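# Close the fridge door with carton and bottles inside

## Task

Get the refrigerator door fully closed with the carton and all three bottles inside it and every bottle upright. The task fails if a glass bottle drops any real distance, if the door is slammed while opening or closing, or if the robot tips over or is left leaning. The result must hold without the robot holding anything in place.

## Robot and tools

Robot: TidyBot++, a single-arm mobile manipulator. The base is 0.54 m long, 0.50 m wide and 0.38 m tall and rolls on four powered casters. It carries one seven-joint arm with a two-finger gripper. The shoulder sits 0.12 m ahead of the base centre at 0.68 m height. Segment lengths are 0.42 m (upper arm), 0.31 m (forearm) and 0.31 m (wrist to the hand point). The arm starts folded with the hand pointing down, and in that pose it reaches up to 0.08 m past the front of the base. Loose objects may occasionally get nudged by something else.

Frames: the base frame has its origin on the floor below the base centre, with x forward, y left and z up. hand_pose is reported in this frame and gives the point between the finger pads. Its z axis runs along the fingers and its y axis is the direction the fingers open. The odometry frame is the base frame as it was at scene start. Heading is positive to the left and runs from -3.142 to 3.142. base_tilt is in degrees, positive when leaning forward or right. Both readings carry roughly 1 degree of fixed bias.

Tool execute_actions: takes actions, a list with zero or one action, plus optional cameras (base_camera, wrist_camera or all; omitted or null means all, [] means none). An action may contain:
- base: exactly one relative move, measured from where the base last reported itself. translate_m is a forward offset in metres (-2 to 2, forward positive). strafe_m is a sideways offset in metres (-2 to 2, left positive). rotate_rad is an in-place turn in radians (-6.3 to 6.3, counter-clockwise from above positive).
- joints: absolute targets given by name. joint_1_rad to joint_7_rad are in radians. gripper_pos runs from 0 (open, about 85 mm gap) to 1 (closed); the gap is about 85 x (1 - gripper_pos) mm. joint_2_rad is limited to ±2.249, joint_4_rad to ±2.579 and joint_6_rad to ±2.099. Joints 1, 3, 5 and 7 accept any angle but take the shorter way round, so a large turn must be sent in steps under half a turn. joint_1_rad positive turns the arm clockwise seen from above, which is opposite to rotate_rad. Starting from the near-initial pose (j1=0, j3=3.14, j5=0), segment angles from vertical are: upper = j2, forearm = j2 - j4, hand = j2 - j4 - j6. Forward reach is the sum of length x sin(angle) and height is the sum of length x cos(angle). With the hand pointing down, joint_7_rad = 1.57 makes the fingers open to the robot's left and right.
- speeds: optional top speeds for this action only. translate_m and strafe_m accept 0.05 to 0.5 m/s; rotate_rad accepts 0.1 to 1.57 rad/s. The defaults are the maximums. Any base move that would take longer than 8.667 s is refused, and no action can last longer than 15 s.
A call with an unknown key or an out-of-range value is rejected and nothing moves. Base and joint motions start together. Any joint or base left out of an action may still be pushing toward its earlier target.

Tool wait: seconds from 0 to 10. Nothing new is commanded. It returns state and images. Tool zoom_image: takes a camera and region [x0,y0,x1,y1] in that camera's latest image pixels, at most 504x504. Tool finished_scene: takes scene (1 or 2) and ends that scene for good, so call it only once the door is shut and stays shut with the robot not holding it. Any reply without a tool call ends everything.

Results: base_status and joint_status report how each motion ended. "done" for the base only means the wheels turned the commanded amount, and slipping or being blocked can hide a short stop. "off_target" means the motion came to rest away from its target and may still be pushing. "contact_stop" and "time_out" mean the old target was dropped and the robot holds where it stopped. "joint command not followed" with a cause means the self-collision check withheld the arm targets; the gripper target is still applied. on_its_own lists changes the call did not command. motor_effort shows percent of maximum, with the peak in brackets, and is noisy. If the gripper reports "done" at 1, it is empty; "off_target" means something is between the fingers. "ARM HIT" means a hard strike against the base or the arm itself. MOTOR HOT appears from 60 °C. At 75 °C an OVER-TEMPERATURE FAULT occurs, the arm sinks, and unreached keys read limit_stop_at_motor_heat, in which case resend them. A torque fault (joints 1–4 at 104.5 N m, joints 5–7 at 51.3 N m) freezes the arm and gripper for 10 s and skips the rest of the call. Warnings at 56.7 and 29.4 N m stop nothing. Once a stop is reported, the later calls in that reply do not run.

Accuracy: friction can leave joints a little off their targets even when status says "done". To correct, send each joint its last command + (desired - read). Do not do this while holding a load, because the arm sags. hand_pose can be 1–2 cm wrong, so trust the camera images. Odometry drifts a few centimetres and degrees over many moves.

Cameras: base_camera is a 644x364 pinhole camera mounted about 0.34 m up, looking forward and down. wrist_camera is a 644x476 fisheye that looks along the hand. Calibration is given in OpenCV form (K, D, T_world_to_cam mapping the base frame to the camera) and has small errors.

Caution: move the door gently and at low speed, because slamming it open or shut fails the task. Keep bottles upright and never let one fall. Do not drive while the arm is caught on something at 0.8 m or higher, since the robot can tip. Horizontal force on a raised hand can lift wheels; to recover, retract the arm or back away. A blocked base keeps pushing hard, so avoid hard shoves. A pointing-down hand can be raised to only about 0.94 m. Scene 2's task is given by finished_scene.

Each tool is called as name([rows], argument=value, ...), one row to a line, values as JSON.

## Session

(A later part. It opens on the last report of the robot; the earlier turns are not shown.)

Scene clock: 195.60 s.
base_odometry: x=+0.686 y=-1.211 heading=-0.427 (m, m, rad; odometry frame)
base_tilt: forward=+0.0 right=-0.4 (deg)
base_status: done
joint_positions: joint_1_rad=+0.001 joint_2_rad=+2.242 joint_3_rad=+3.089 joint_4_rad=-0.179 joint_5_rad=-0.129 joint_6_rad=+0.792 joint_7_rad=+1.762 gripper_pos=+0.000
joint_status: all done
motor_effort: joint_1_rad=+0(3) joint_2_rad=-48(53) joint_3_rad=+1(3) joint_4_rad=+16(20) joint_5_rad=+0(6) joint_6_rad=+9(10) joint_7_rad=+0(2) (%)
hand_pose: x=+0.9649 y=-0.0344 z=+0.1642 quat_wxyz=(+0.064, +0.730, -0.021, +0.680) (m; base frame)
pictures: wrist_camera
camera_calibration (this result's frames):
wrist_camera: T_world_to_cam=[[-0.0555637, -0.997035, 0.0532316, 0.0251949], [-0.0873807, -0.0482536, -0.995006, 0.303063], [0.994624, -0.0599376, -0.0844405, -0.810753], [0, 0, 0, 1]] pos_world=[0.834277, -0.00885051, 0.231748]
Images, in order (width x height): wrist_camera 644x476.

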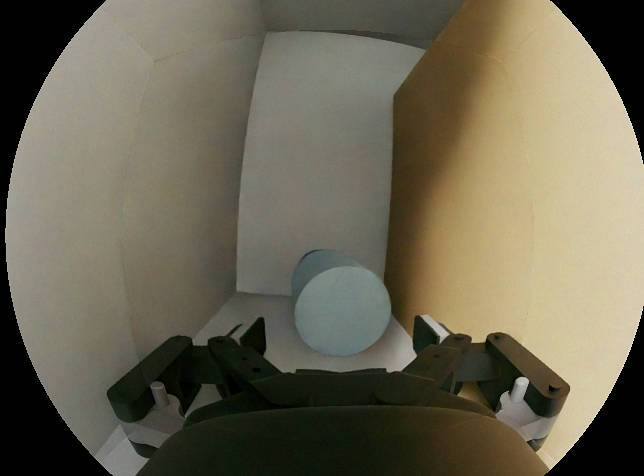

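execute_actions([
  {"base": {"translate_m": 0.09}, "speeds": {"translate_m": 0.2}},
], cameras=["wrist_camera"])

Scene clock: 196.93 s.
base_odometry: x=+0.768 y=-1.248 heading=-0.426 (m, m, rad; odometry frame)
base_tilt: forward=+0.1 right=-0.4 (deg)
base_status: done
joint_positions: joint_1_rad=+0.001 joint_2_rad=+2.236 joint_3_rad=+3.089 joint_4_rad=-0.179 joint_5_rad=-0.128 joint_6_rad=+0.792 joint_7_rad=+1.762 gripper_pos=+0.000
joint_status: not commanded
motor_effort: joint_1_rad=+0(4) joint_2_rad=-48(52) joint_3_rad=+0(0) joint_4_rad=+16(17) joint_5_rad=+0(0) joint_6_rad=+9(9) joint_7_rad=+0(0) (%)
hand_pose: x=+0.9679 y=-0.0343 z=+0.1691 quat_wxyz=(+0.064, +0.728, -0.021, +0.682) (m; base frame)
pictures: wrist_camera
camera_calibration (this result's frames):
wrist_camera: T_world_to_cam=[[-0.0553915, -0.997039, 0.0533426, 0.0250505], [-0.0816183, -0.0487244, -0.995472, 0.302691], [0.995123, -0.0594945, -0.0786777, -0.814744], [0, 0, 0, 1]] pos_world=[0.836863, -0.00874797, 0.235882]
Images, in order (width x height): wrist_camera 644x476.

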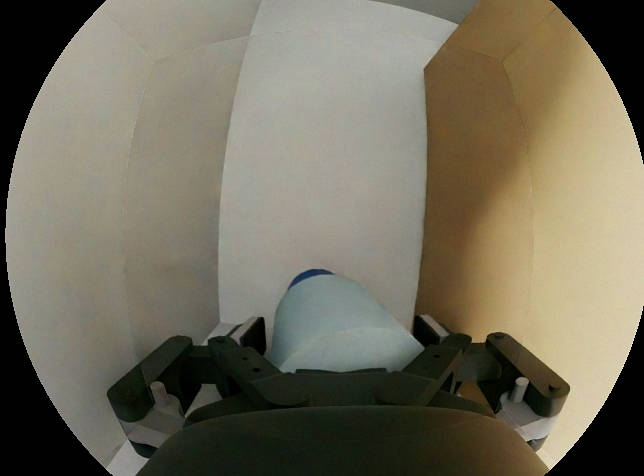

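The bottle is now between the fingers. Close the gripper.

execute_actions([
  {"joints": {"gripper_pos": 1.0}},
], cameras=["wrist_camera"])

Scene clock: 198.10 s.
base_odometry: x=+0.767 y=-1.248 heading=-0.426 (m, m, rad; odometry frame)
base_tilt: forward=+0.0 right=-0.3 (deg)
base_status: not commanded
joint_positions: joint_1_rad=+0.000 joint_2_rad=+2.246 joint_3_rad=+3.090 joint_4_rad=-0.179 joint_5_rad=-0.119 joint_6_rad=+0.814 joint_7_rad=+1.762 gripper_pos=+0.190
joint_status: gripper_pos off_target (ended at +0.190, target +1.000)
motor_effort: joint_1_rad=+1(5) joint_2_rad=-53(54) joint_3_rad=+0(2) joint_4_rad=+16(18) joint_5_rad=-1(4) joint_6_rad=-2(9) joint_7_rad=-1(1) (%)
hand_pose: x=+0.9635 y=-0.0318 z=+0.1681 quat_wxyz=(+0.065, +0.723, -0.016, +0.687) (m; base frame)
pictures: wrist_camera
camera_calibration (this result's frames):
wrist_camera: T_world_to_cam=[[-0.0502056, -0.996816, 0.0619412, 0.0209419], [-0.0685518, -0.0584338, -0.995935, 0.288737], [0.996383, -0.0542477, -0.0653998, -0.813599], [0, 0, 0, 1]] pos_world=[0.831502, -0.00638866, 0.233056]
Images, in order (width x height): wrist_camera 644x476.

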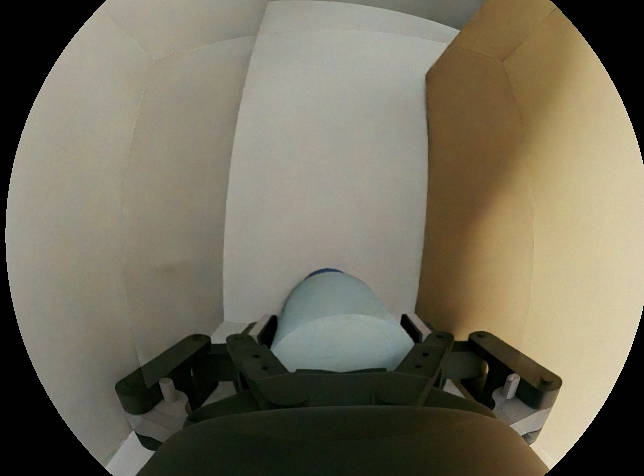

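execute_actions([
  {"base": {"translate_m": -0.42}, "speeds": {"translate_m": 0.2}, "joints": {"joint_2_rad": 2.20, "joint_6_rad": 0.74}},
])

Scene clock: 201.27 s.
base_odometry: x=+0.385 y=-1.074 heading=-0.426 (m, m, rad; odometry frame)
base_tilt: forward=+0.1 right=-0.4 (deg)
base_status: done
joint_positions: joint_1_rad=+0.000 joint_2_rad=+2.226 joint_3_rad=+3.090 joint_4_rad=-0.181 joint_5_rad=-0.118 joint_6_rad=+0.750 joint_7_rad=+1.762 gripper_pos=+0.217
joint_status: all done
motor_effort: joint_1_rad=+0(5) joint_2_rad=-53(59) joint_3_rad=+0(0) joint_4_rad=+18(21) joint_5_rad=+0(2) joint_6_rad=+11(13) joint_7_rad=+0(1) (%)
hand_pose: x=+0.9722 y=-0.0291 z=+0.1640 quat_wxyz=(+0.060, +0.739, -0.014, +0.671) (m; base frame)
pictures: base_camera, wrist_camera
camera_calibration (this result's frames):
wrist_camera: T_world_to_cam=[[-0.0390554, -0.997614, 0.0569336, 0.0142796], [-0.113848, -0.0521635, -0.992128, 0.328999], [0.99273, -0.0452297, -0.111539, -0.810963], [0, 0, 0, 1]] pos_world=[0.843081, -0.00527233, 0.235143]
Images, in order (width x height): base_camera 644x364, wrist_camera 644x476.

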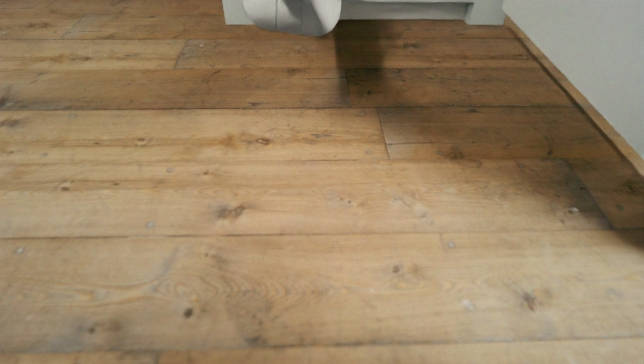

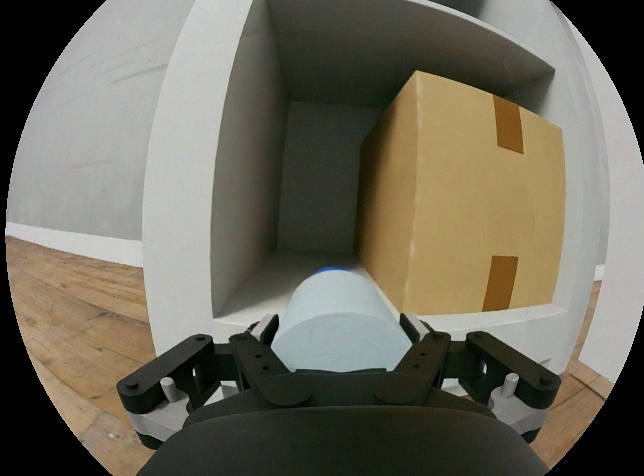

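execute_actions([
  {"base": {"translate_m": -0.25}, "speeds": {"translate_m": 0.3}, "joints": {"joint_2_rad": 2.20, "joint_4_rad": -0.36, "joint_5_rad": 0.0, "joint_6_rad": 0.88, "joint_7_rad": 1.62}},
], cameras=["base_camera"])

execute_actions([
  {"joints": {"joint_2_rad": 2.22, "joint_4_rad": -0.55, "joint_6_rad": 1.04}},
])

Scene clock: 203.37 s.
base_odometry: x=+0.157 y=-0.970 heading=-0.426 (m, m, rad; odometry frame)
base_tilt: forward=+0.0 right=-0.4 (deg)
base_status: done
joint_positions: joint_1_rad=+0.000 joint_2_rad=+2.249 joint_3_rad=+3.090 joint_4_rad=-0.379 joint_5_rad=-0.030 joint_6_rad=+0.816 joint_7_rad=+1.668 gripper_pos=+0.217
joint_status: joint_2_rad off_target (ended at +2.249, target +2.200); joint_6_rad off_target (ended at +0.816, target +0.880); the others done
motor_effort: joint_1_rad=+0(3) joint_2_rad=-53(59) joint_3_rad=+0(1) joint_4_rad=+17(25) joint_5_rad=+0(0) joint_6_rad=+14(18) joint_7_rad=+0(0) (%)
hand_pose: x=+0.9034 y=-0.0061 z=+0.0697 quat_wxyz=(+0.026, +0.788, -0.002, +0.616) (m; base frame)
pictures: base_camera
Images, in order (width x height): base_camera 644x364.

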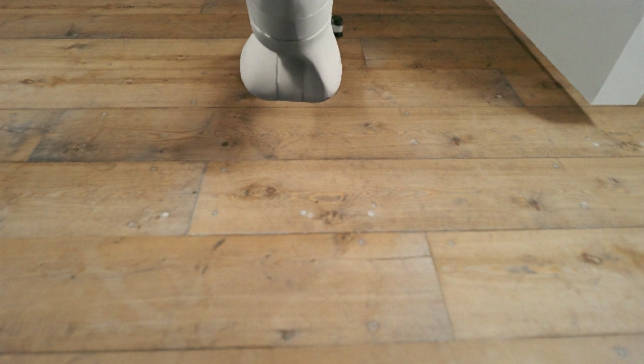

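Scene clock: 204.53 s.
base_odometry: x=+0.157 y=-0.970 heading=-0.426 (m, m, rad; odometry frame)
base_tilt: forward=+0.0 right=-0.4 (deg)
base_status: not commanded
joint_positions: joint_1_rad=+0.000 joint_2_rad=+2.250 joint_3_rad=+3.090 joint_4_rad=-0.541 joint_5_rad=-0.030 joint_6_rad=+0.988 joint_7_rad=+1.668 gripper_pos=+0.218
joint_status: all done
motor_effort: joint_1_rad=+1(1) joint_2_rad=-48(52) joint_3_rad=-1(0) joint_4_rad=+14(17) joint_5_rad=+0(0) joint_6_rad=+12(13) joint_7_rad=+0(0) (%)
hand_pose: x=+0.8575 y=-0.0048 z=+0.0509 quat_wxyz=(+0.029, +0.785, -0.001, +0.619) (m; base frame)
pictures: base_camera, wrist_camera
camera_calibration (this result's frames):
wrist_camera: T_world_to_cam=[[0.0221264, -0.999507, 0.0222594, -0.0102953], [-0.247719, -0.0270517, -0.968454, 0.318685], [0.968579, 0.0159143, -0.248196, -0.680736], [0, 0, 0, 1]] pos_world=[0.738519, 0.00916423, 0.139905]
Images, in order (width x height): base_camera 644x364, wrist_camera 644x476.

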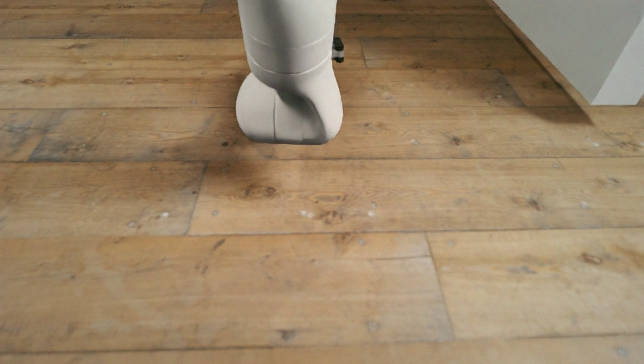

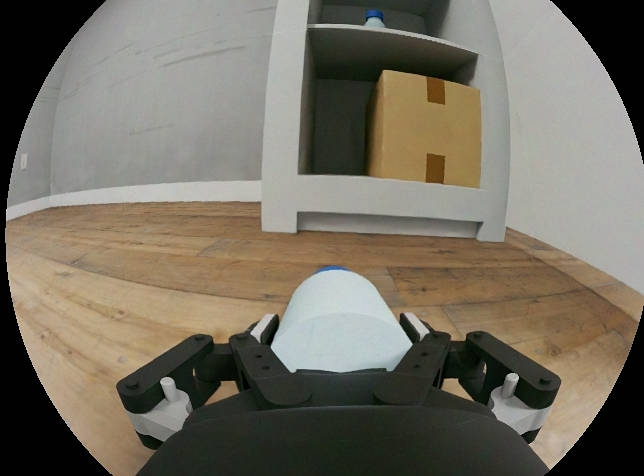

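execute_actions([
  {"joints": {"gripper_pos": 0.0}},
], cameras=["wrist_camera"])

execute_actions([
  {"base": {"translate_m": -0.1}, "speeds": {"translate_m": 0.2}},
], cameras=["wrist_camera"])

execute_actions([
  {"joints": {"joint_2_rad": 1.42, "joint_4_rad": -1.31, "joint_5_rad": 0.0, "joint_6_rad": -0.41, "joint_7_rad": 1.6}},
])

Scene clock: 205.93 s.
base_odometry: x=+0.157 y=-0.970 heading=-0.426 (m, m, rad; odometry frame)
base_tilt: forward=+0.0 right=-0.4 (deg)
base_status: not commanded
joint_positions: joint_1_rad=+0.000 joint_2_rad=+2.232 joint_3_rad=+3.090 joint_4_rad=-0.541 joint_5_rad=-0.030 joint_6_rad=+1.006 joint_7_rad=+1.668 gripper_pos=+0.000
joint_status: all done
motor_effort: joint_1_rad=+1(0) joint_2_rad=-43(47) joint_3_rad=-1(0) joint_4_rad=+11(13) joint_5_rad=-1(0) joint_6_rad=+9(12) joint_7_rad=+0(0) (%)
hand_pose: x=+0.8696 y=-0.0052 z=+0.0695 quat_wxyz=(+0.030, +0.774, -0.002, +0.633) (m; base frame)
pictures: wrist_camera
camera_calibration (this result's frames):
wrist_camera: T_world_to_cam=[[0.0203986, -0.999501, 0.0241322, -0.00994567], [-0.212937, -0.0279267, -0.976667, 0.309938], [0.976853, 0.014784, -0.2134, -0.697389], [0, 0, 0, 1]] pos_world=[0.747446, 0.009025, 0.154123]
Images, in order (width x height): wrist_camera 644x476.

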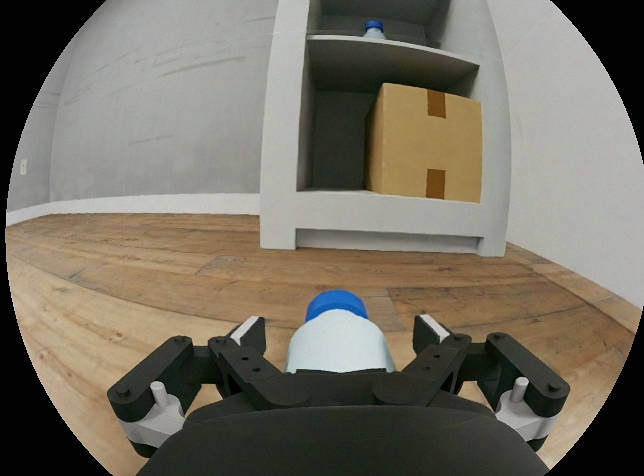

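Scene clock: 207.20 s.
base_odometry: x=+0.066 y=-0.929 heading=-0.426 (m, m, rad; odometry frame)
base_tilt: forward=+0.0 right=-0.4 (deg)
base_status: done
joint_positions: joint_1_rad=+0.000 joint_2_rad=+2.227 joint_3_rad=+3.090 joint_4_rad=-0.541 joint_5_rad=-0.029 joint_6_rad=+1.006 joint_7_rad=+1.668 gripper_pos=+0.000
joint_status: not commanded
motor_effort: joint_1_rad=+1(2) joint_2_rad=-43(47) joint_3_rad=+0(1) joint_4_rad=+11(13) joint_5_rad=+0(0) joint_6_rad=+9(10) joint_7_rad=+0(0) (%)
hand_pose: x=+0.8727 y=-0.0049 z=+0.0734 quat_wxyz=(+0.030, +0.772, -0.001, +0.635) (m; base frame)
pictures: wrist_camera
camera_calibration (this result's frames):
wrist_camera: T_world_to_cam=[[0.0211164, -0.999475, 0.0245777, -0.0105245], [-0.207754, -0.0284332, -0.977768, 0.310007], [0.977953, 0.0155408, -0.208245, -0.70098], [0, 0, 0, 1]] pos_world=[0.750153, 0.00918933, 0.157397]
Images, in order (width x height): wrist_camera 644x476.

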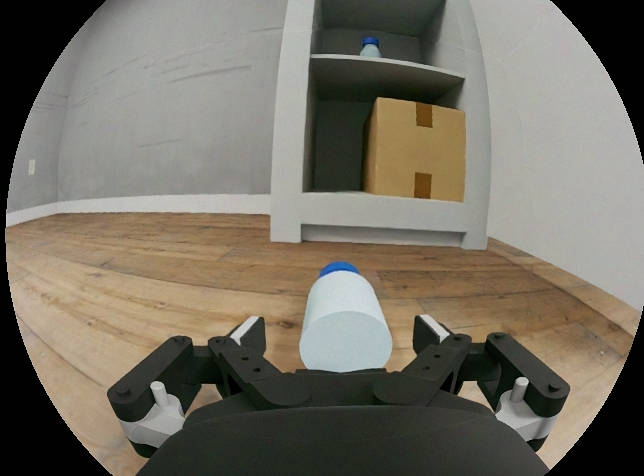

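Scene clock: 209.37 s.
base_odometry: x=+0.066 y=-0.929 heading=-0.426 (m, m, rad; odometry frame)
base_tilt: forward=+0.0 right=-0.3 (deg)
base_status: not commanded
joint_positions: joint_1_rad=+0.000 joint_2_rad=+1.434 joint_3_rad=+3.090 joint_4_rad=-1.289 joint_5_rad=-0.029 joint_6_rad=-0.380 joint_7_rad=+1.651 gripper_pos=+0.000
joint_status: all done
motor_effort: joint_1_rad=+1(0) joint_2_rad=-47(49) joint_3_rad=-2(1) joint_4_rad=+7(12) joint_5_rad=-1(0) joint_6_rad=+1(9) joint_7_rad=+0(0) (%)
hand_pose: x=+0.6756 y=+0.0363 z=+0.1428 quat_wxyz=(-0.030, +0.999, +0.030, +0.020) (m; base frame)
pictures: base_camera, wrist_camera
camera_calibration (this result's frames):
wrist_camera: T_world_to_cam=[[0.0555484, -0.990868, -0.122858, 0.0306383], [-0.99825, -0.0526183, -0.0269697, 0.737226], [0.0202589, 0.124141, -0.992058, 0.260628], [0, 0, 0, 1]] pos_world=[0.728954, 0.0367955, 0.282205]
Images, in order (width x height): base_camera 644x364, wrist_camera 644x476.

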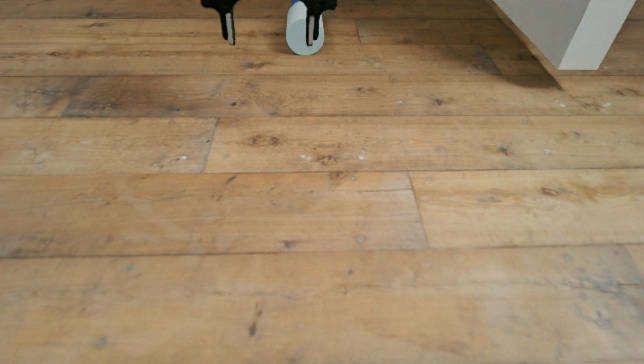

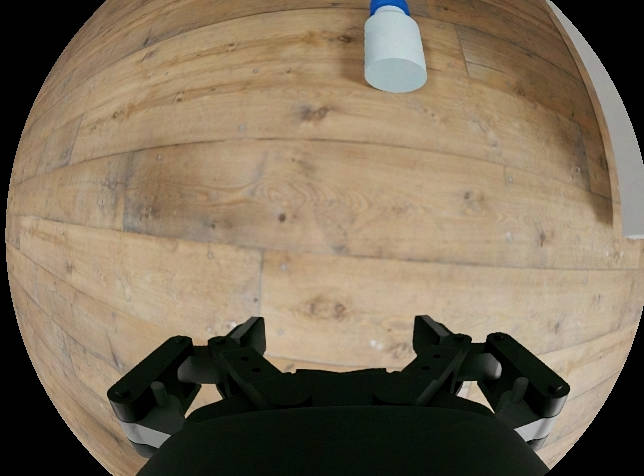

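execute_actions([
  {"base": {"translate_m": 0.36}, "joints": {"joint_3_rad": 3.16, "joint_5_rad": 0.02, "joint_7_rad": 1.57}},
])

Scene clock: 211.70 s.
base_odometry: x=+0.394 y=-1.077 heading=-0.425 (m, m, rad; odometry frame)
base_tilt: forward=+0.1 right=-0.4 (deg)
base_status: done
joint_positions: joint_1_rad=+0.002 joint_2_rad=+1.431 joint_3_rad=+3.149 joint_4_rad=-1.299 joint_5_rad=-0.008 joint_6_rad=-0.381 joint_7_rad=+1.619 gripper_pos=+0.000
joint_status: all done
motor_effort: joint_1_rad=+0(3) joint_2_rad=-46(49) joint_3_rad=+0(1) joint_4_rad=+8(9) joint_5_rad=-1(1) joint_6_rad=+1(2) joint_7_rad=+0(0) (%)
hand_pose: x=+0.6711 y=-0.0030 z=+0.1411 quat_wxyz=(+0.002, +1.000, +0.019, +0.015) (m; base frame)
pictures: base_camera, wrist_camera
camera_calibration (this result's frames):
wrist_camera: T_world_to_cam=[[0.0325643, -0.997767, -0.0583154, -0.00201763], [-0.999372, -0.0316915, -0.0158296, 0.729901], [0.0139461, 0.0587942, -0.998173, 0.268788], [0, 0, 0, 1]] pos_world=[0.72576, 0.00531537, 0.279733]
Images, in order (width x height): base_camera 644x364, wrist_camera 644x476.

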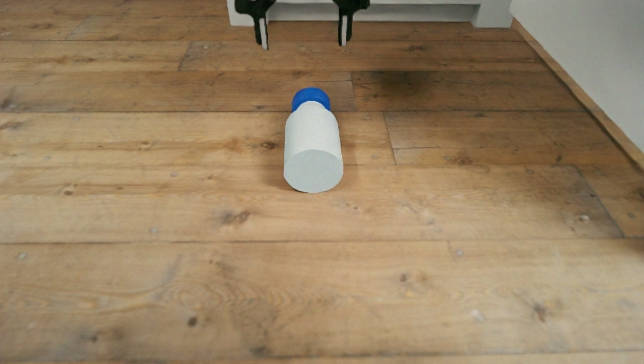

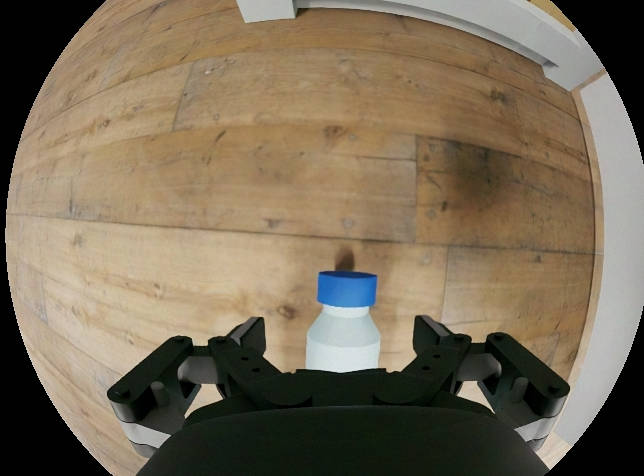

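execute_actions([
  {"base": {"translate_m": -0.04}, "joints": {"joint_2_rad": 1.69, "joint_4_rad": -1.05, "joint_6_rad": -0.40}},
])

Scene clock: 213.43 s.
base_odometry: x=+0.358 y=-1.061 heading=-0.425 (m, m, rad; odometry frame)
base_tilt: forward=+0.1 right=-0.4 (deg)
base_status: done
joint_positions: joint_1_rad=+0.002 joint_2_rad=+1.690 joint_3_rad=+3.149 joint_4_rad=-1.072 joint_5_rad=-0.008 joint_6_rad=-0.381 joint_7_rad=+1.619 gripper_pos=+0.000
joint_status: all done
motor_effort: joint_1_rad=+1(5) joint_2_rad=-46(50) joint_3_rad=+0(1) joint_4_rad=+7(8) joint_5_rad=-1(1) joint_6_rad=+0(2) joint_7_rad=+0(0) (%)
hand_pose: x=+0.6528 y=-0.0028 z=+0.0283 quat_wxyz=(+0.002, +1.000, +0.020, -0.001) (m; base frame)
pictures: base_camera, wrist_camera
camera_calibration (this result's frames):
wrist_camera: T_world_to_cam=[[0.0323125, -0.997712, -0.0593827, -0.0075768], [-0.999309, -0.0333432, 0.0164489, 0.708834], [-0.0183913, 0.0588101, -0.9981, 0.177579], [0, 0, 0, 1]] pos_world=[0.711855, 0.00563191, 0.165132]
Images, in order (width x height): base_camera 644x364, wrist_camera 644x476.

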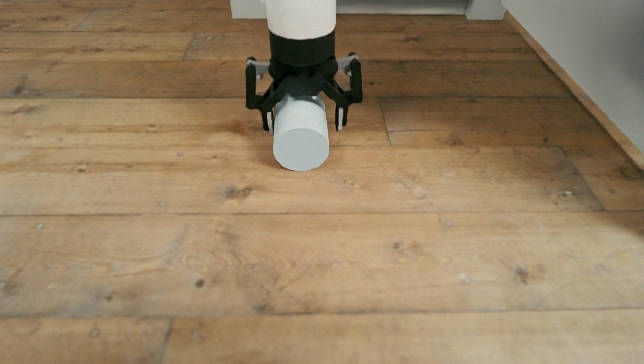

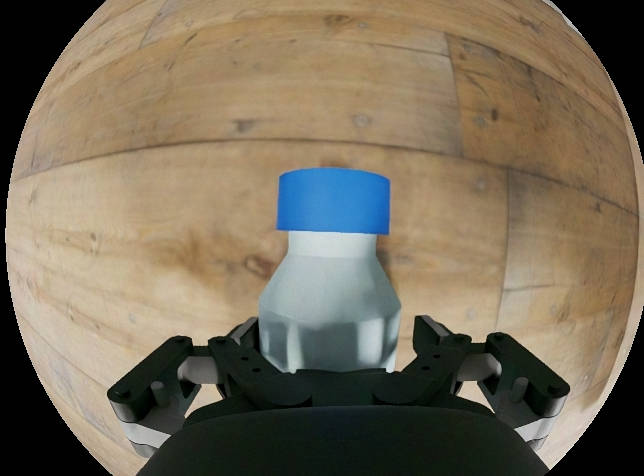

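Fingers straddle the body. Close, then lift and back away from the fridge to have room for the pitch motion.

execute_actions([
  {"joints": {"gripper_pos": 1.0}},
], cameras=["base_camera"])

execute_actions([
  {"base": {"translate_m": -0.15}, "speeds": {"translate_m": 0.3}, "joints": {"joint_2_rad": 1.42, "joint_4_rad": -1.31, "joint_6_rad": -0.41}},
], cameras=["base_camera"])

execute_actions([
  {"joints": {"joint_2_rad": 1.1, "joint_4_rad": -1.8, "joint_6_rad": 0.55}},
], cameras=["wrist_camera"])

execute_actions([
  {"joints": {"joint_2_rad": 0.81, "joint_4_rad": -2.28, "joint_6_rad": 1.54}},
])

Scene clock: 214.70 s.
base_odometry: x=+0.358 y=-1.061 heading=-0.425 (m, m, rad; odometry frame)
base_tilt: forward=+0.1 right=-0.3 (deg)
base_status: not commanded
joint_positions: joint_1_rad=+0.002 joint_2_rad=+1.688 joint_3_rad=+3.149 joint_4_rad=-1.071 joint_5_rad=-0.008 joint_6_rad=-0.382 joint_7_rad=+1.619 gripper_pos=+0.232
joint_status: gripper_pos off_target (ended at +0.232, target +1.000)
motor_effort: joint_1_rad=+0(3) joint_2_rad=-45(51) joint_3_rad=+0(1) joint_4_rad=+7(8) joint_5_rad=-1(0) joint_6_rad=+2(4) joint_7_rad=+0(0) (%)
hand_pose: x=+0.6539 y=-0.0028 z=+0.0294 quat_wxyz=(+0.002, +1.000, +0.020, +0.000) (m; base frame)
pictures: base_camera
Images, in order (width x height): base_camera 644x364.

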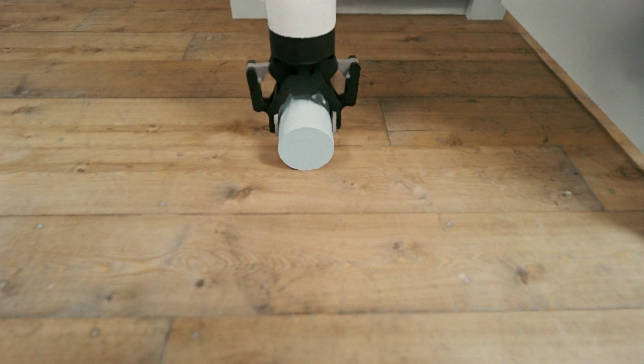

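Scene clock: 216.20 s.
base_odometry: x=+0.221 y=-0.998 heading=-0.425 (m, m, rad; odometry frame)
base_tilt: forward=+0.0 right=-0.4 (deg)
base_status: done
joint_positions: joint_1_rad=+0.002 joint_2_rad=+1.451 joint_3_rad=+3.149 joint_4_rad=-1.295 joint_5_rad=-0.008 joint_6_rad=-0.382 joint_7_rad=+1.619 gripper_pos=+0.232
joint_status: all done
motor_effort: joint_1_rad=+1(3) joint_2_rad=-51(55) joint_3_rad=-1(3) joint_4_rad=+8(10) joint_5_rad=-2(1) joint_6_rad=+1(4) joint_7_rad=+0(0) (%)
hand_pose: x=+0.6617 y=-0.0031 z=+0.1304 quat_wxyz=(+0.002, +1.000, +0.019, +0.006) (m; base frame)
pictures: base_camera
Images, in order (width x height): base_camera 644x364.

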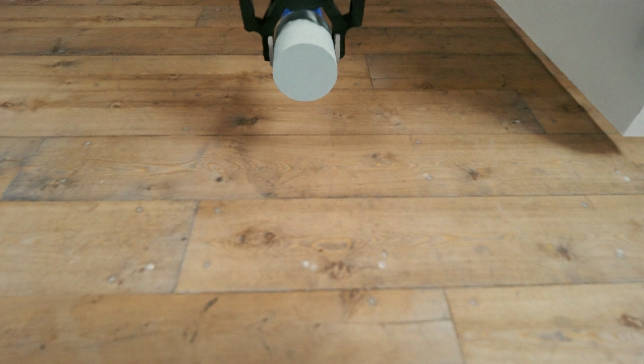

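Scene clock: 217.97 s.
base_odometry: x=+0.221 y=-0.998 heading=-0.425 (m, m, rad; odometry frame)
base_tilt: forward=+0.0 right=-0.4 (deg)
base_status: not commanded
joint_positions: joint_1_rad=+0.002 joint_2_rad=+1.137 joint_3_rad=+3.149 joint_4_rad=-1.789 joint_5_rad=-0.008 joint_6_rad=+0.505 joint_7_rad=+1.619 gripper_pos=+0.232
joint_status: all done
motor_effort: joint_1_rad=+0(1) joint_2_rad=-49(53) joint_3_rad=+0(1) joint_4_rad=+10(10) joint_5_rad=-1(2) joint_6_rad=+9(9) joint_7_rad=+0(0) (%)
hand_pose: x=+0.7732 y=-0.0053 z=+0.3173 quat_wxyz=(+0.013, +0.936, +0.018, +0.352) (m; base frame)
pictures: wrist_camera
camera_calibration (this result's frames):
wrist_camera: T_world_to_cam=[[0.0601001, -0.998067, -0.0158296, -0.0320974], [-0.761286, -0.0355734, -0.64744, 0.850966], [0.645625, 0.050962, -0.761952, -0.119999], [0, 0, 0, 1]] pos_world=[0.727232, 0.00435182, 0.459008]
Images, in order (width x height): wrist_camera 644x476.

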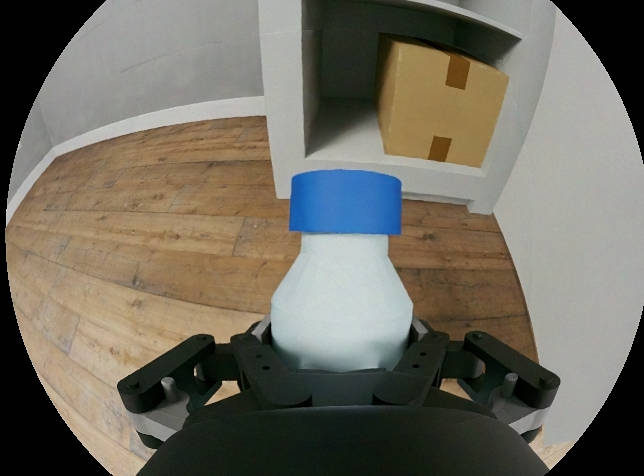

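Scene clock: 219.67 s.
base_odometry: x=+0.221 y=-0.998 heading=-0.425 (m, m, rad; odometry frame)
base_tilt: forward=+0.0 right=-0.4 (deg)
base_status: not commanded
joint_positions: joint_1_rad=+0.002 joint_2_rad=+0.849 joint_3_rad=+3.149 joint_4_rad=-2.272 joint_5_rad=-0.008 joint_6_rad=+1.487 joint_7_rad=+1.619 gripper_pos=+0.232
joint_status: joint_2_rad off_target (ended at +0.849, target +0.810); the others done
motor_effort: joint_1_rad=+1(0) joint_2_rad=-42(51) joint_3_rad=+0(0) joint_4_rad=+9(9) joint_5_rad=-1(1) joint_6_rad=+14(14) joint_7_rad=+0(0) (%)
hand_pose: x=+0.7521 y=-0.0055 z=+0.6257 quat_wxyz=(+0.023, +0.729, +0.014, +0.684) (m; base frame)
pictures: base_camera, wrist_camera
camera_calibration (this result's frames):
wrist_camera: T_world_to_cam=[[0.0515335, -0.997791, 0.0419114, -0.0557903], [-0.0788016, -0.0458991, -0.995833, 0.739145], [0.995557, 0.0480161, -0.0809929, -0.560669], [0, 0, 0, 1]] pos_world=[0.619299, 0.00518007, 0.692993]
Images, in order (width x height): base_camera 644x364, wrist_camera 644x476.

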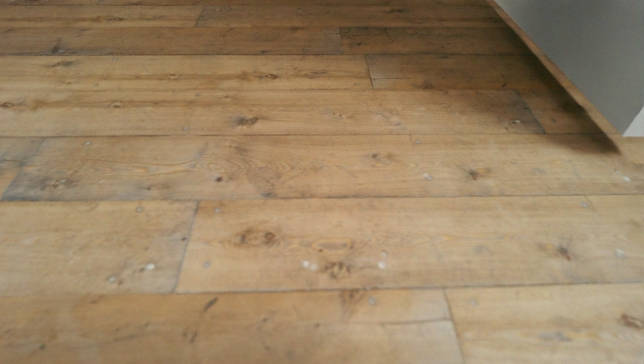

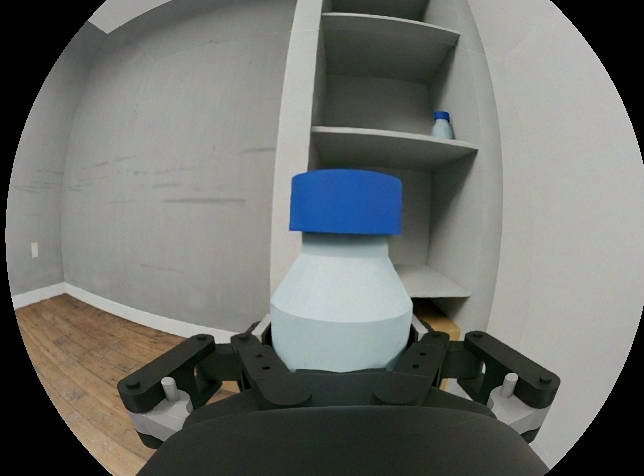

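execute_actions([
  {"base": {"translate_m": 0.3}, "speeds": {"translate_m": 0.3}, "joints": {"joint_1_rad": 0.38, "joint_2_rad": 0.78, "joint_6_rad": 1.56}},
])

Scene clock: 222.03 s.
base_odometry: x=+0.495 y=-1.122 heading=-0.425 (m, m, rad; odometry frame)
base_tilt: forward=+0.0 right=-0.3 (deg)
base_status: done
joint_positions: joint_1_rad=+0.372 joint_2_rad=+0.832 joint_3_rad=+3.153 joint_4_rad=-2.282 joint_5_rad=-0.002 joint_6_rad=+1.499 joint_7_rad=+1.619 gripper_pos=+0.232
joint_status: joint_2_rad off_target (ended at +0.832, target +0.780); joint_6_rad off_target (ended at +1.499, target +1.560); the others done
motor_effort: joint_1_rad=+1(2) joint_2_rad=-41(42) joint_3_rad=+0(1) joint_4_rad=+8(10) joint_5_rad=-1(2) joint_6_rad=+13(15) joint_7_rad=+0(0) (%)
hand_pose: x=+0.7051 y=-0.2331 z=+0.6366 quat_wxyz=(+0.150, +0.713, -0.117, +0.675) (m; base frame)
pictures: base_camera, wrist_camera
camera_calibration (this result's frames):
wrist_camera: T_world_to_cam=[[-0.310491, -0.949465, 0.0459499, -0.0170134], [-0.0741153, -0.0240116, -0.996961, 0.738447], [0.947683, -0.312953, -0.0629145, -0.563928], [0, 0, 0, 1]] pos_world=[0.583873, -0.174905, 0.701505]
Images, in order (width x height): base_camera 644x364, wrist_camera 644x476.

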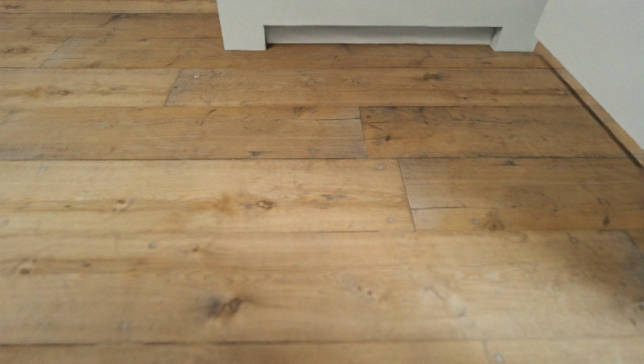

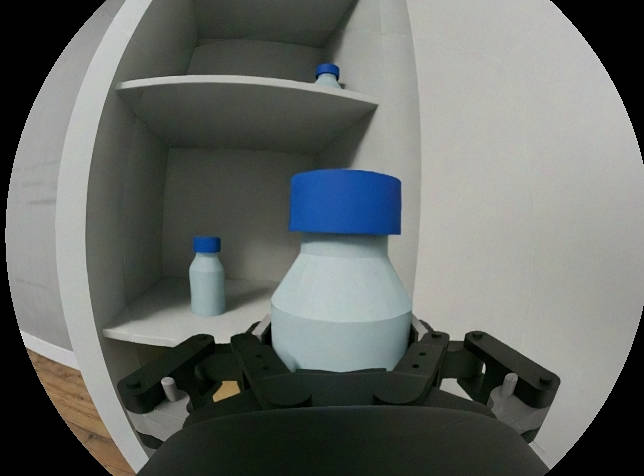

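execute_actions([
  {"base": {"translate_m": 0.37}, "speeds": {"translate_m": 0.25}},
])

Scene clock: 224.60 s.
base_odometry: x=+0.832 y=-1.274 heading=-0.424 (m, m, rad; odometry frame)
base_tilt: forward=+0.1 right=-0.3 (deg)
base_status: done
joint_positions: joint_1_rad=+0.372 joint_2_rad=+0.831 joint_3_rad=+3.153 joint_4_rad=-2.283 joint_5_rad=-0.002 joint_6_rad=+1.499 joint_7_rad=+1.619 gripper_pos=+0.232
joint_status: not commanded
motor_effort: joint_1_rad=+1(1) joint_2_rad=-40(42) joint_3_rad=+0(1) joint_4_rad=+9(10) joint_5_rad=-1(2) joint_6_rad=+14(14) joint_7_rad=+0(0) (%)
hand_pose: x=+0.7049 y=-0.2333 z=+0.6378 quat_wxyz=(+0.150, +0.713, -0.117, +0.675) (m; base frame)
pictures: base_camera, wrist_camera
camera_calibration (this result's frames):
wrist_camera: T_world_to_cam=[[-0.310941, -0.949312, 0.0460586, -0.0170244], [-0.0723349, -0.0246831, -0.997075, 0.738271], [0.947673, -0.313363, -0.0609935, -0.56511], [0, 0, 0, 1]] pos_world=[0.583648, -0.175023, 0.702428]
Images, in order (width x height): base_camera 644x364, wrist_camera 644x476.

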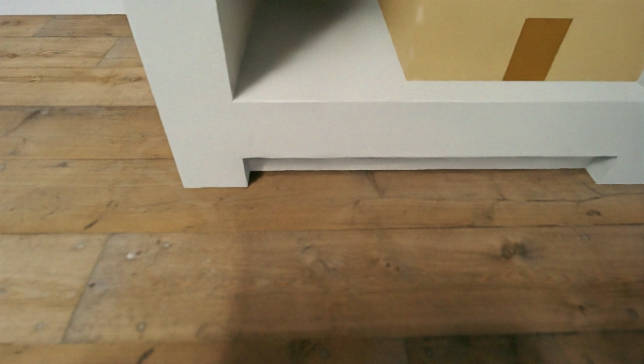

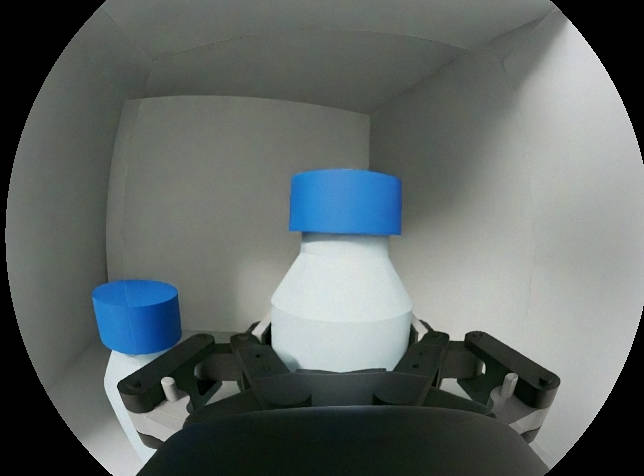

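execute_actions([
  {"joints": {"joint_1_rad": 0.43, "joint_2_rad": 0.97, "joint_4_rad": -2.265, "joint_6_rad": 1.70}},
], cameras=["wrist_camera"])

Scene clock: 226.00 s.
base_odometry: x=+0.832 y=-1.274 heading=-0.424 (m, m, rad; odometry frame)
base_tilt: forward=+0.1 right=-0.4 (deg)
base_status: not commanded
joint_positions: joint_1_rad=+0.413 joint_2_rad=+0.994 joint_3_rad=+3.153 joint_4_rad=-2.283 joint_5_rad=-0.002 joint_6_rad=+1.641 joint_7_rad=+1.619 gripper_pos=+0.232
joint_status: joint_6_rad off_target (ended at +1.641, target +1.700); the others done
motor_effort: joint_1_rad=+1(1) joint_2_rad=-42(45) joint_3_rad=+0(0) joint_4_rad=+6(8) joint_5_rad=-1(1) joint_6_rad=+13(14) joint_7_rad=+0(0) (%)
hand_pose: x=+0.6863 y=-0.2530 z=+0.5795 quat_wxyz=(+0.162, +0.718, -0.132, +0.664) (m; base frame)
pictures: wrist_camera
camera_calibration (this result's frames):
wrist_camera: T_world_to_cam=[[-0.347481, -0.936567, 0.0458263, -0.0103595], [-0.0934803, -0.0140284, -0.995522, 0.6946], [0.933016, -0.350209, -0.0826759, -0.54381], [0, 0, 0, 1]] pos_world=[0.568715, -0.190405, 0.647005]
Images, in order (width x height): wrist_camera 644x476.

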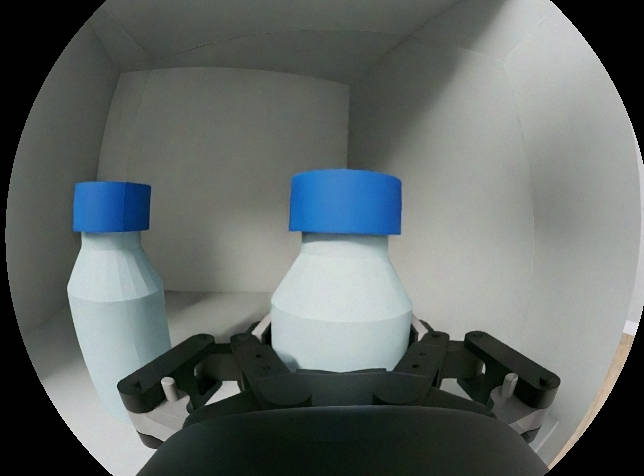

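execute_actions([
  {"base": {"translate_m": 0.04}, "speeds": {"translate_m": 0.1}},
], cameras=[])

execute_actions([
  {"joints": {"gripper_pos": 0.06}},
], cameras=["wrist_camera"])

Scene clock: 227.10 s.
base_odometry: x=+0.868 y=-1.290 heading=-0.424 (m, m, rad; odometry frame)
base_tilt: forward=+0.0 right=-0.3 (deg)
base_status: done
joint_positions: joint_1_rad=+0.416 joint_2_rad=+0.994 joint_3_rad=+3.153 joint_4_rad=-2.283 joint_5_rad=-0.002 joint_6_rad=+1.641 joint_7_rad=+1.619 gripper_pos=+0.232
joint_status: not commanded
motor_effort: joint_1_rad=+1(1) joint_2_rad=-42(43) joint_3_rad=+0(1) joint_4_rad=+5(7) joint_5_rad=-1(2) joint_6_rad=+13(14) joint_7_rad=+0(0) (%)
hand_pose: x=+0.6856 y=-0.2544 z=+0.5796 quat_wxyz=(+0.163, +0.717, -0.133, +0.664) (m; base frame)
pictures: none
No camera images: the call's "cameras" was empty. Leave "cameras" out to get every camera's image.

Scene clock: 228.27 s.
base_odometry: x=+0.868 y=-1.290 heading=-0.424 (m, m, rad; odometry frame)
base_tilt: forward=+0.0 right=-0.4 (deg)
base_status: not commanded
joint_positions: joint_1_rad=+0.416 joint_2_rad=+0.979 joint_3_rad=+3.153 joint_4_rad=-2.280 joint_5_rad=-0.002 joint_6_rad=+1.667 joint_7_rad=+1.619 gripper_pos=+0.060
joint_status: all done
motor_effort: joint_1_rad=+1(1) joint_2_rad=-36(42) joint_3_rad=+0(0) joint_4_rad=+4(6) joint_5_rad=-1(1) joint_6_rad=+9(14) joint_7_rad=+0(0) (%)
hand_pose: x=+0.6879 y=-0.2553 z=+0.5977 quat_wxyz=(+0.167, +0.703, -0.130, +0.679) (m; base frame)
pictures: wrist_camera
camera_calibration (this result's frames):
wrist_camera: T_world_to_cam=[[-0.351492, -0.934931, 0.0485501, -0.0112888], [-0.0535819, -0.0316839, -0.998061, 0.682424], [0.934656, -0.353412, -0.0389588, -0.572742], [0, 0, 0, 1]] pos_world=[0.567915, -0.191346, 0.659335]
Images, in order (width x height): wrist_camera 644x476.

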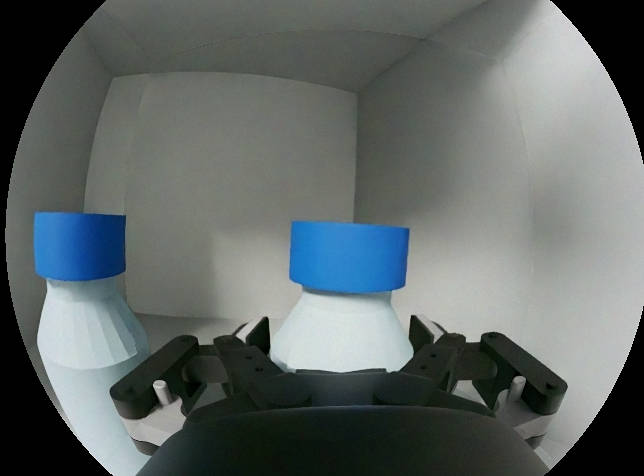

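execute_actions([
  {"joints": {"gripper_pos": 0.0, "joint_2_rad": 0.80, "joint_6_rad": 1.53}},
], cameras=["wrist_camera"])

execute_actions([
  {"joints": {"joint_2_rad": 0.60, "joint_6_rad": 1.33}},
], cameras=["wrist_camera"])

Scene clock: 229.70 s.
base_odometry: x=+0.868 y=-1.290 heading=-0.424 (m, m, rad; odometry frame)
base_tilt: forward=+0.0 right=-0.4 (deg)
base_status: not commanded
joint_positions: joint_1_rad=+0.416 joint_2_rad=+0.807 joint_3_rad=+3.153 joint_4_rad=-2.280 joint_5_rad=-0.002 joint_6_rad=+1.565 joint_7_rad=+1.619 gripper_pos=+0.000
joint_status: all done
motor_effort: joint_1_rad=+1(0) joint_2_rad=-35(38) joint_3_rad=+0(0) joint_4_rad=+6(7) joint_5_rad=-1(2) joint_6_rad=+9(10) joint_7_rad=+0(1) (%)
hand_pose: x=+0.6954 y=-0.2589 z=+0.6740 quat_wxyz=(+0.172, +0.678, -0.127, +0.703) (m; base frame)
pictures: wrist_camera
camera_calibration (this result's frames):
wrist_camera: T_world_to_cam=[[-0.35552, -0.933255, 0.0513781, -0.0144092], [0.0103994, -0.0589155, -0.998209, 0.707416], [0.934611, -0.354349, 0.0306509, -0.625228], [0, 0, 0, 1]] pos_world=[0.571866, -0.193319, 0.726053]
Images, in order (width x height): wrist_camera 644x476.

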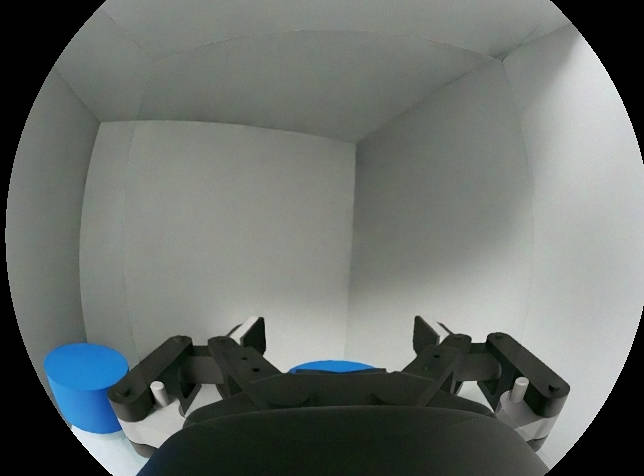

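Scene clock: 230.87 s.
base_odometry: x=+0.868 y=-1.290 heading=-0.424 (m, m, rad; odometry frame)
base_tilt: forward=+0.1 right=-0.4 (deg)
base_status: not commanded
joint_positions: joint_1_rad=+0.416 joint_2_rad=+0.607 joint_3_rad=+3.153 joint_4_rad=-2.280 joint_5_rad=-0.002 joint_6_rad=+1.365 joint_7_rad=+1.619 gripper_pos=+0.000
joint_status: all done
motor_effort: joint_1_rad=+1(1) joint_2_rad=-33(37) joint_3_rad=+1(0) joint_4_rad=+10(10) joint_5_rad=-1(1) joint_6_rad=+10(9) joint_7_rad=+0(0) (%)
hand_pose: x=+0.6936 y=-0.2586 z=+0.7381 quat_wxyz=(+0.172, +0.678, -0.128, +0.703) (m; base frame)
pictures: wrist_camera
camera_calibration (this result's frames):
wrist_camera: T_world_to_cam=[[-0.356818, -0.932873, 0.049291, -0.0155196], [0.0109545, -0.056939, -0.998318, 0.771632], [0.93411, -0.355678, 0.030536, -0.625247], [0, 0, 0, 1]] pos_world=[0.570059, -0.192928, 0.790191]
Images, in order (width x height): wrist_camera 644x476.

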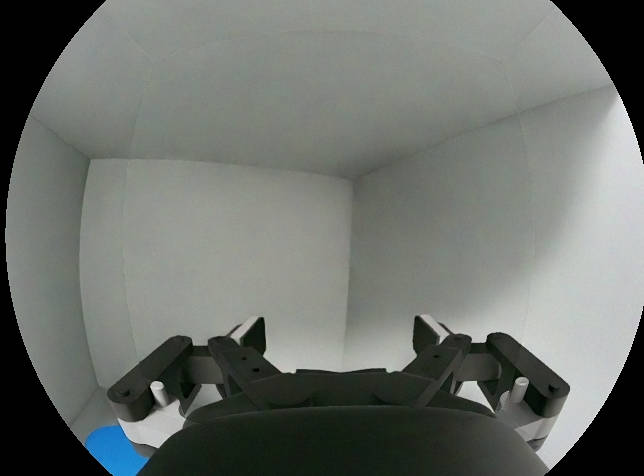

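execute_actions([
  {"base": {"translate_m": -0.55}},
], cameras=["wrist_camera"])

execute_actions([
  {"joints": {"gripper_pos": 1.0, "joint_1_rad": 0.25, "joint_2_rad": 2.10, "joint_4_rad": -0.10, "joint_6_rad": 0.64}},
])

Scene clock: 233.80 s.
base_odometry: x=+0.367 y=-1.064 heading=-0.424 (m, m, rad; odometry frame)
base_tilt: forward=+0.1 right=-0.3 (deg)
base_status: done
joint_positions: joint_1_rad=+0.421 joint_2_rad=+0.607 joint_3_rad=+3.153 joint_4_rad=-2.277 joint_5_rad=-0.001 joint_6_rad=+1.362 joint_7_rad=+1.619 gripper_pos=+0.000
joint_status: not commanded
motor_effort: joint_1_rad=+0(4) joint_2_rad=-33(35) joint_3_rad=+0(2) joint_4_rad=+10(11) joint_5_rad=-1(1) joint_6_rad=+9(10) joint_7_rad=+0(0) (%)
hand_pose: x=+0.6930 y=-0.2621 z=+0.7387 quat_wxyz=(+0.174, +0.677, -0.129, +0.703) (m; base frame)
pictures: wrist_camera
camera_calibration (this result's frames):
wrist_camera: T_world_to_cam=[[-0.361488, -0.931044, 0.0498257, -0.015709], [0.0110992, -0.0577327, -0.99827, 0.771718], [0.932311, -0.36031, 0.0312036, -0.626439], [0, 0, 0, 1]] pos_world=[0.569792, -0.195785, 0.790714]
Images, in order (width x height): wrist_camera 644x476.

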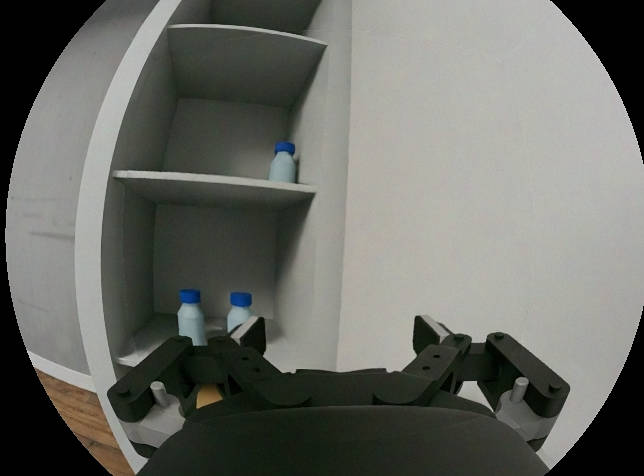

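Scene clock: 237.03 s.
base_odometry: x=+0.367 y=-1.064 heading=-0.424 (m, m, rad; odometry frame)
base_tilt: forward=+0.0 right=-0.3 (deg)
base_status: not commanded
joint_positions: joint_1_rad=+0.270 joint_2_rad=+2.083 joint_3_rad=+3.153 joint_4_rad=-0.122 joint_5_rad=-0.001 joint_6_rad=+0.674 joint_7_rad=+1.619 gripper_pos=+0.999
joint_status: all done
motor_effort: joint_1_rad=+0(1) joint_2_rad=-54(59) joint_3_rad=+0(0) joint_4_rad=+18(18) joint_5_rad=-1(2) joint_6_rad=+9(10) joint_7_rad=+0(0) (%)
hand_pose: x=+1.0168 y=-0.2457 z=+0.3012 quat_wxyz=(+0.115, +0.689, -0.072, +0.711) (m; base frame)
pictures: base_camera, wrist_camera
camera_calibration (this result's frames):
wrist_camera: T_world_to_cam=[[-0.201498, -0.978107, 0.0520151, -0.0364419], [0.0100612, -0.0551684, -0.998426, 0.333979], [0.979437, -0.200658, 0.0209573, -0.914385], [0, 0, 0, 1]] pos_world=[0.88488, -0.200698, 0.354512]
Images, in order (width x height): base_camera 644x364, wrist_camera 644x476.

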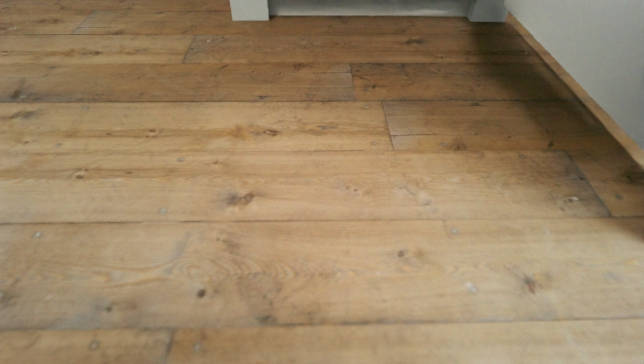

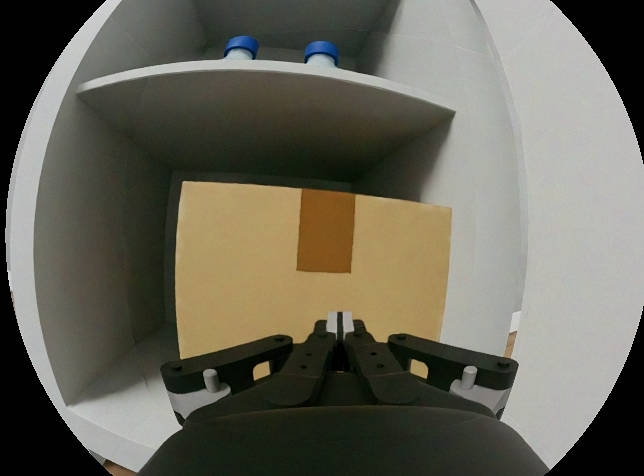

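execute_actions([
  {"base": {"translate_m": 0.17}, "speeds": {"translate_m": 0.12}},
])

Scene clock: 241.20 s.
base_odometry: x=+0.517 y=-1.132 heading=-0.423 (m, m, rad; odometry frame)
base_tilt: forward=+0.0 right=-0.4 (deg)
base_status: translate_m time_out (by the wheels' count: +0.165 of +0.170)
joint_positions: joint_1_rad=+0.291 joint_2_rad=+2.233 joint_3_rad=+3.153 joint_4_rad=-0.079 joint_5_rad=-0.001 joint_6_rad=+1.001 joint_7_rad=+1.618 gripper_pos=+0.999
joint_status: not commanded
motor_effort: joint_1_rad=-7(11) joint_2_rad=-75(80) joint_3_rad=+1(2) joint_4_rad=+11(19) joint_5_rad=+3(5) joint_6_rad=-46(54) joint_7_rad=+0(1) (%)
hand_pose: x=+0.9481 y=-0.2448 z=+0.2905 quat_wxyz=(+0.133, +0.606, -0.069, +0.781) (m; base frame)
pictures: base_camera, wrist_camera
camera_calibration (this result's frames):
wrist_camera: T_world_to_cam=[[-0.231376, -0.970832, 0.0628487, -0.0219292], [0.218106, -0.114721, -0.969159, 0.103697], [0.948101, -0.210532, 0.238288, -0.882508], [0, 0, 0, 1]] pos_world=[0.809016, -0.19519, 0.312168]
Images, in order (width x height): base_camera 644x364, wrist_camera 644x476.

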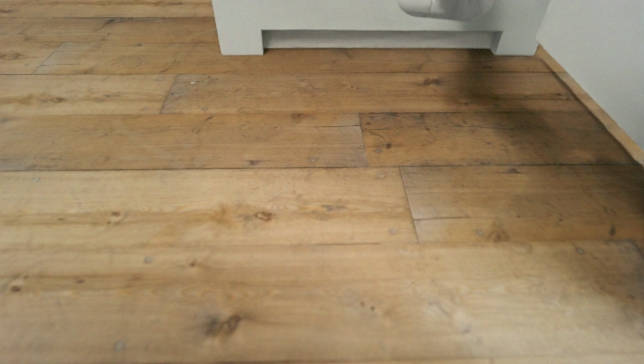

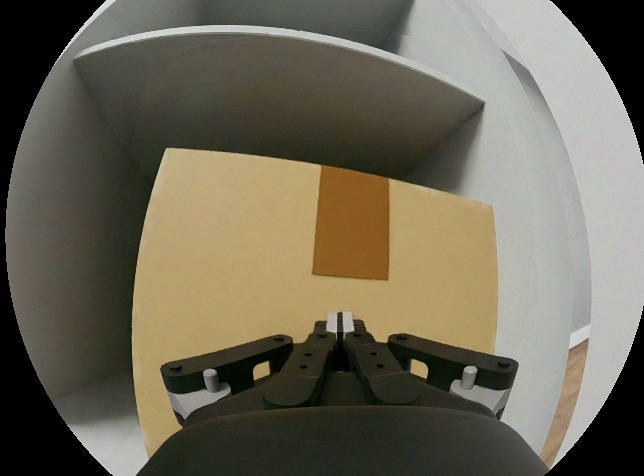

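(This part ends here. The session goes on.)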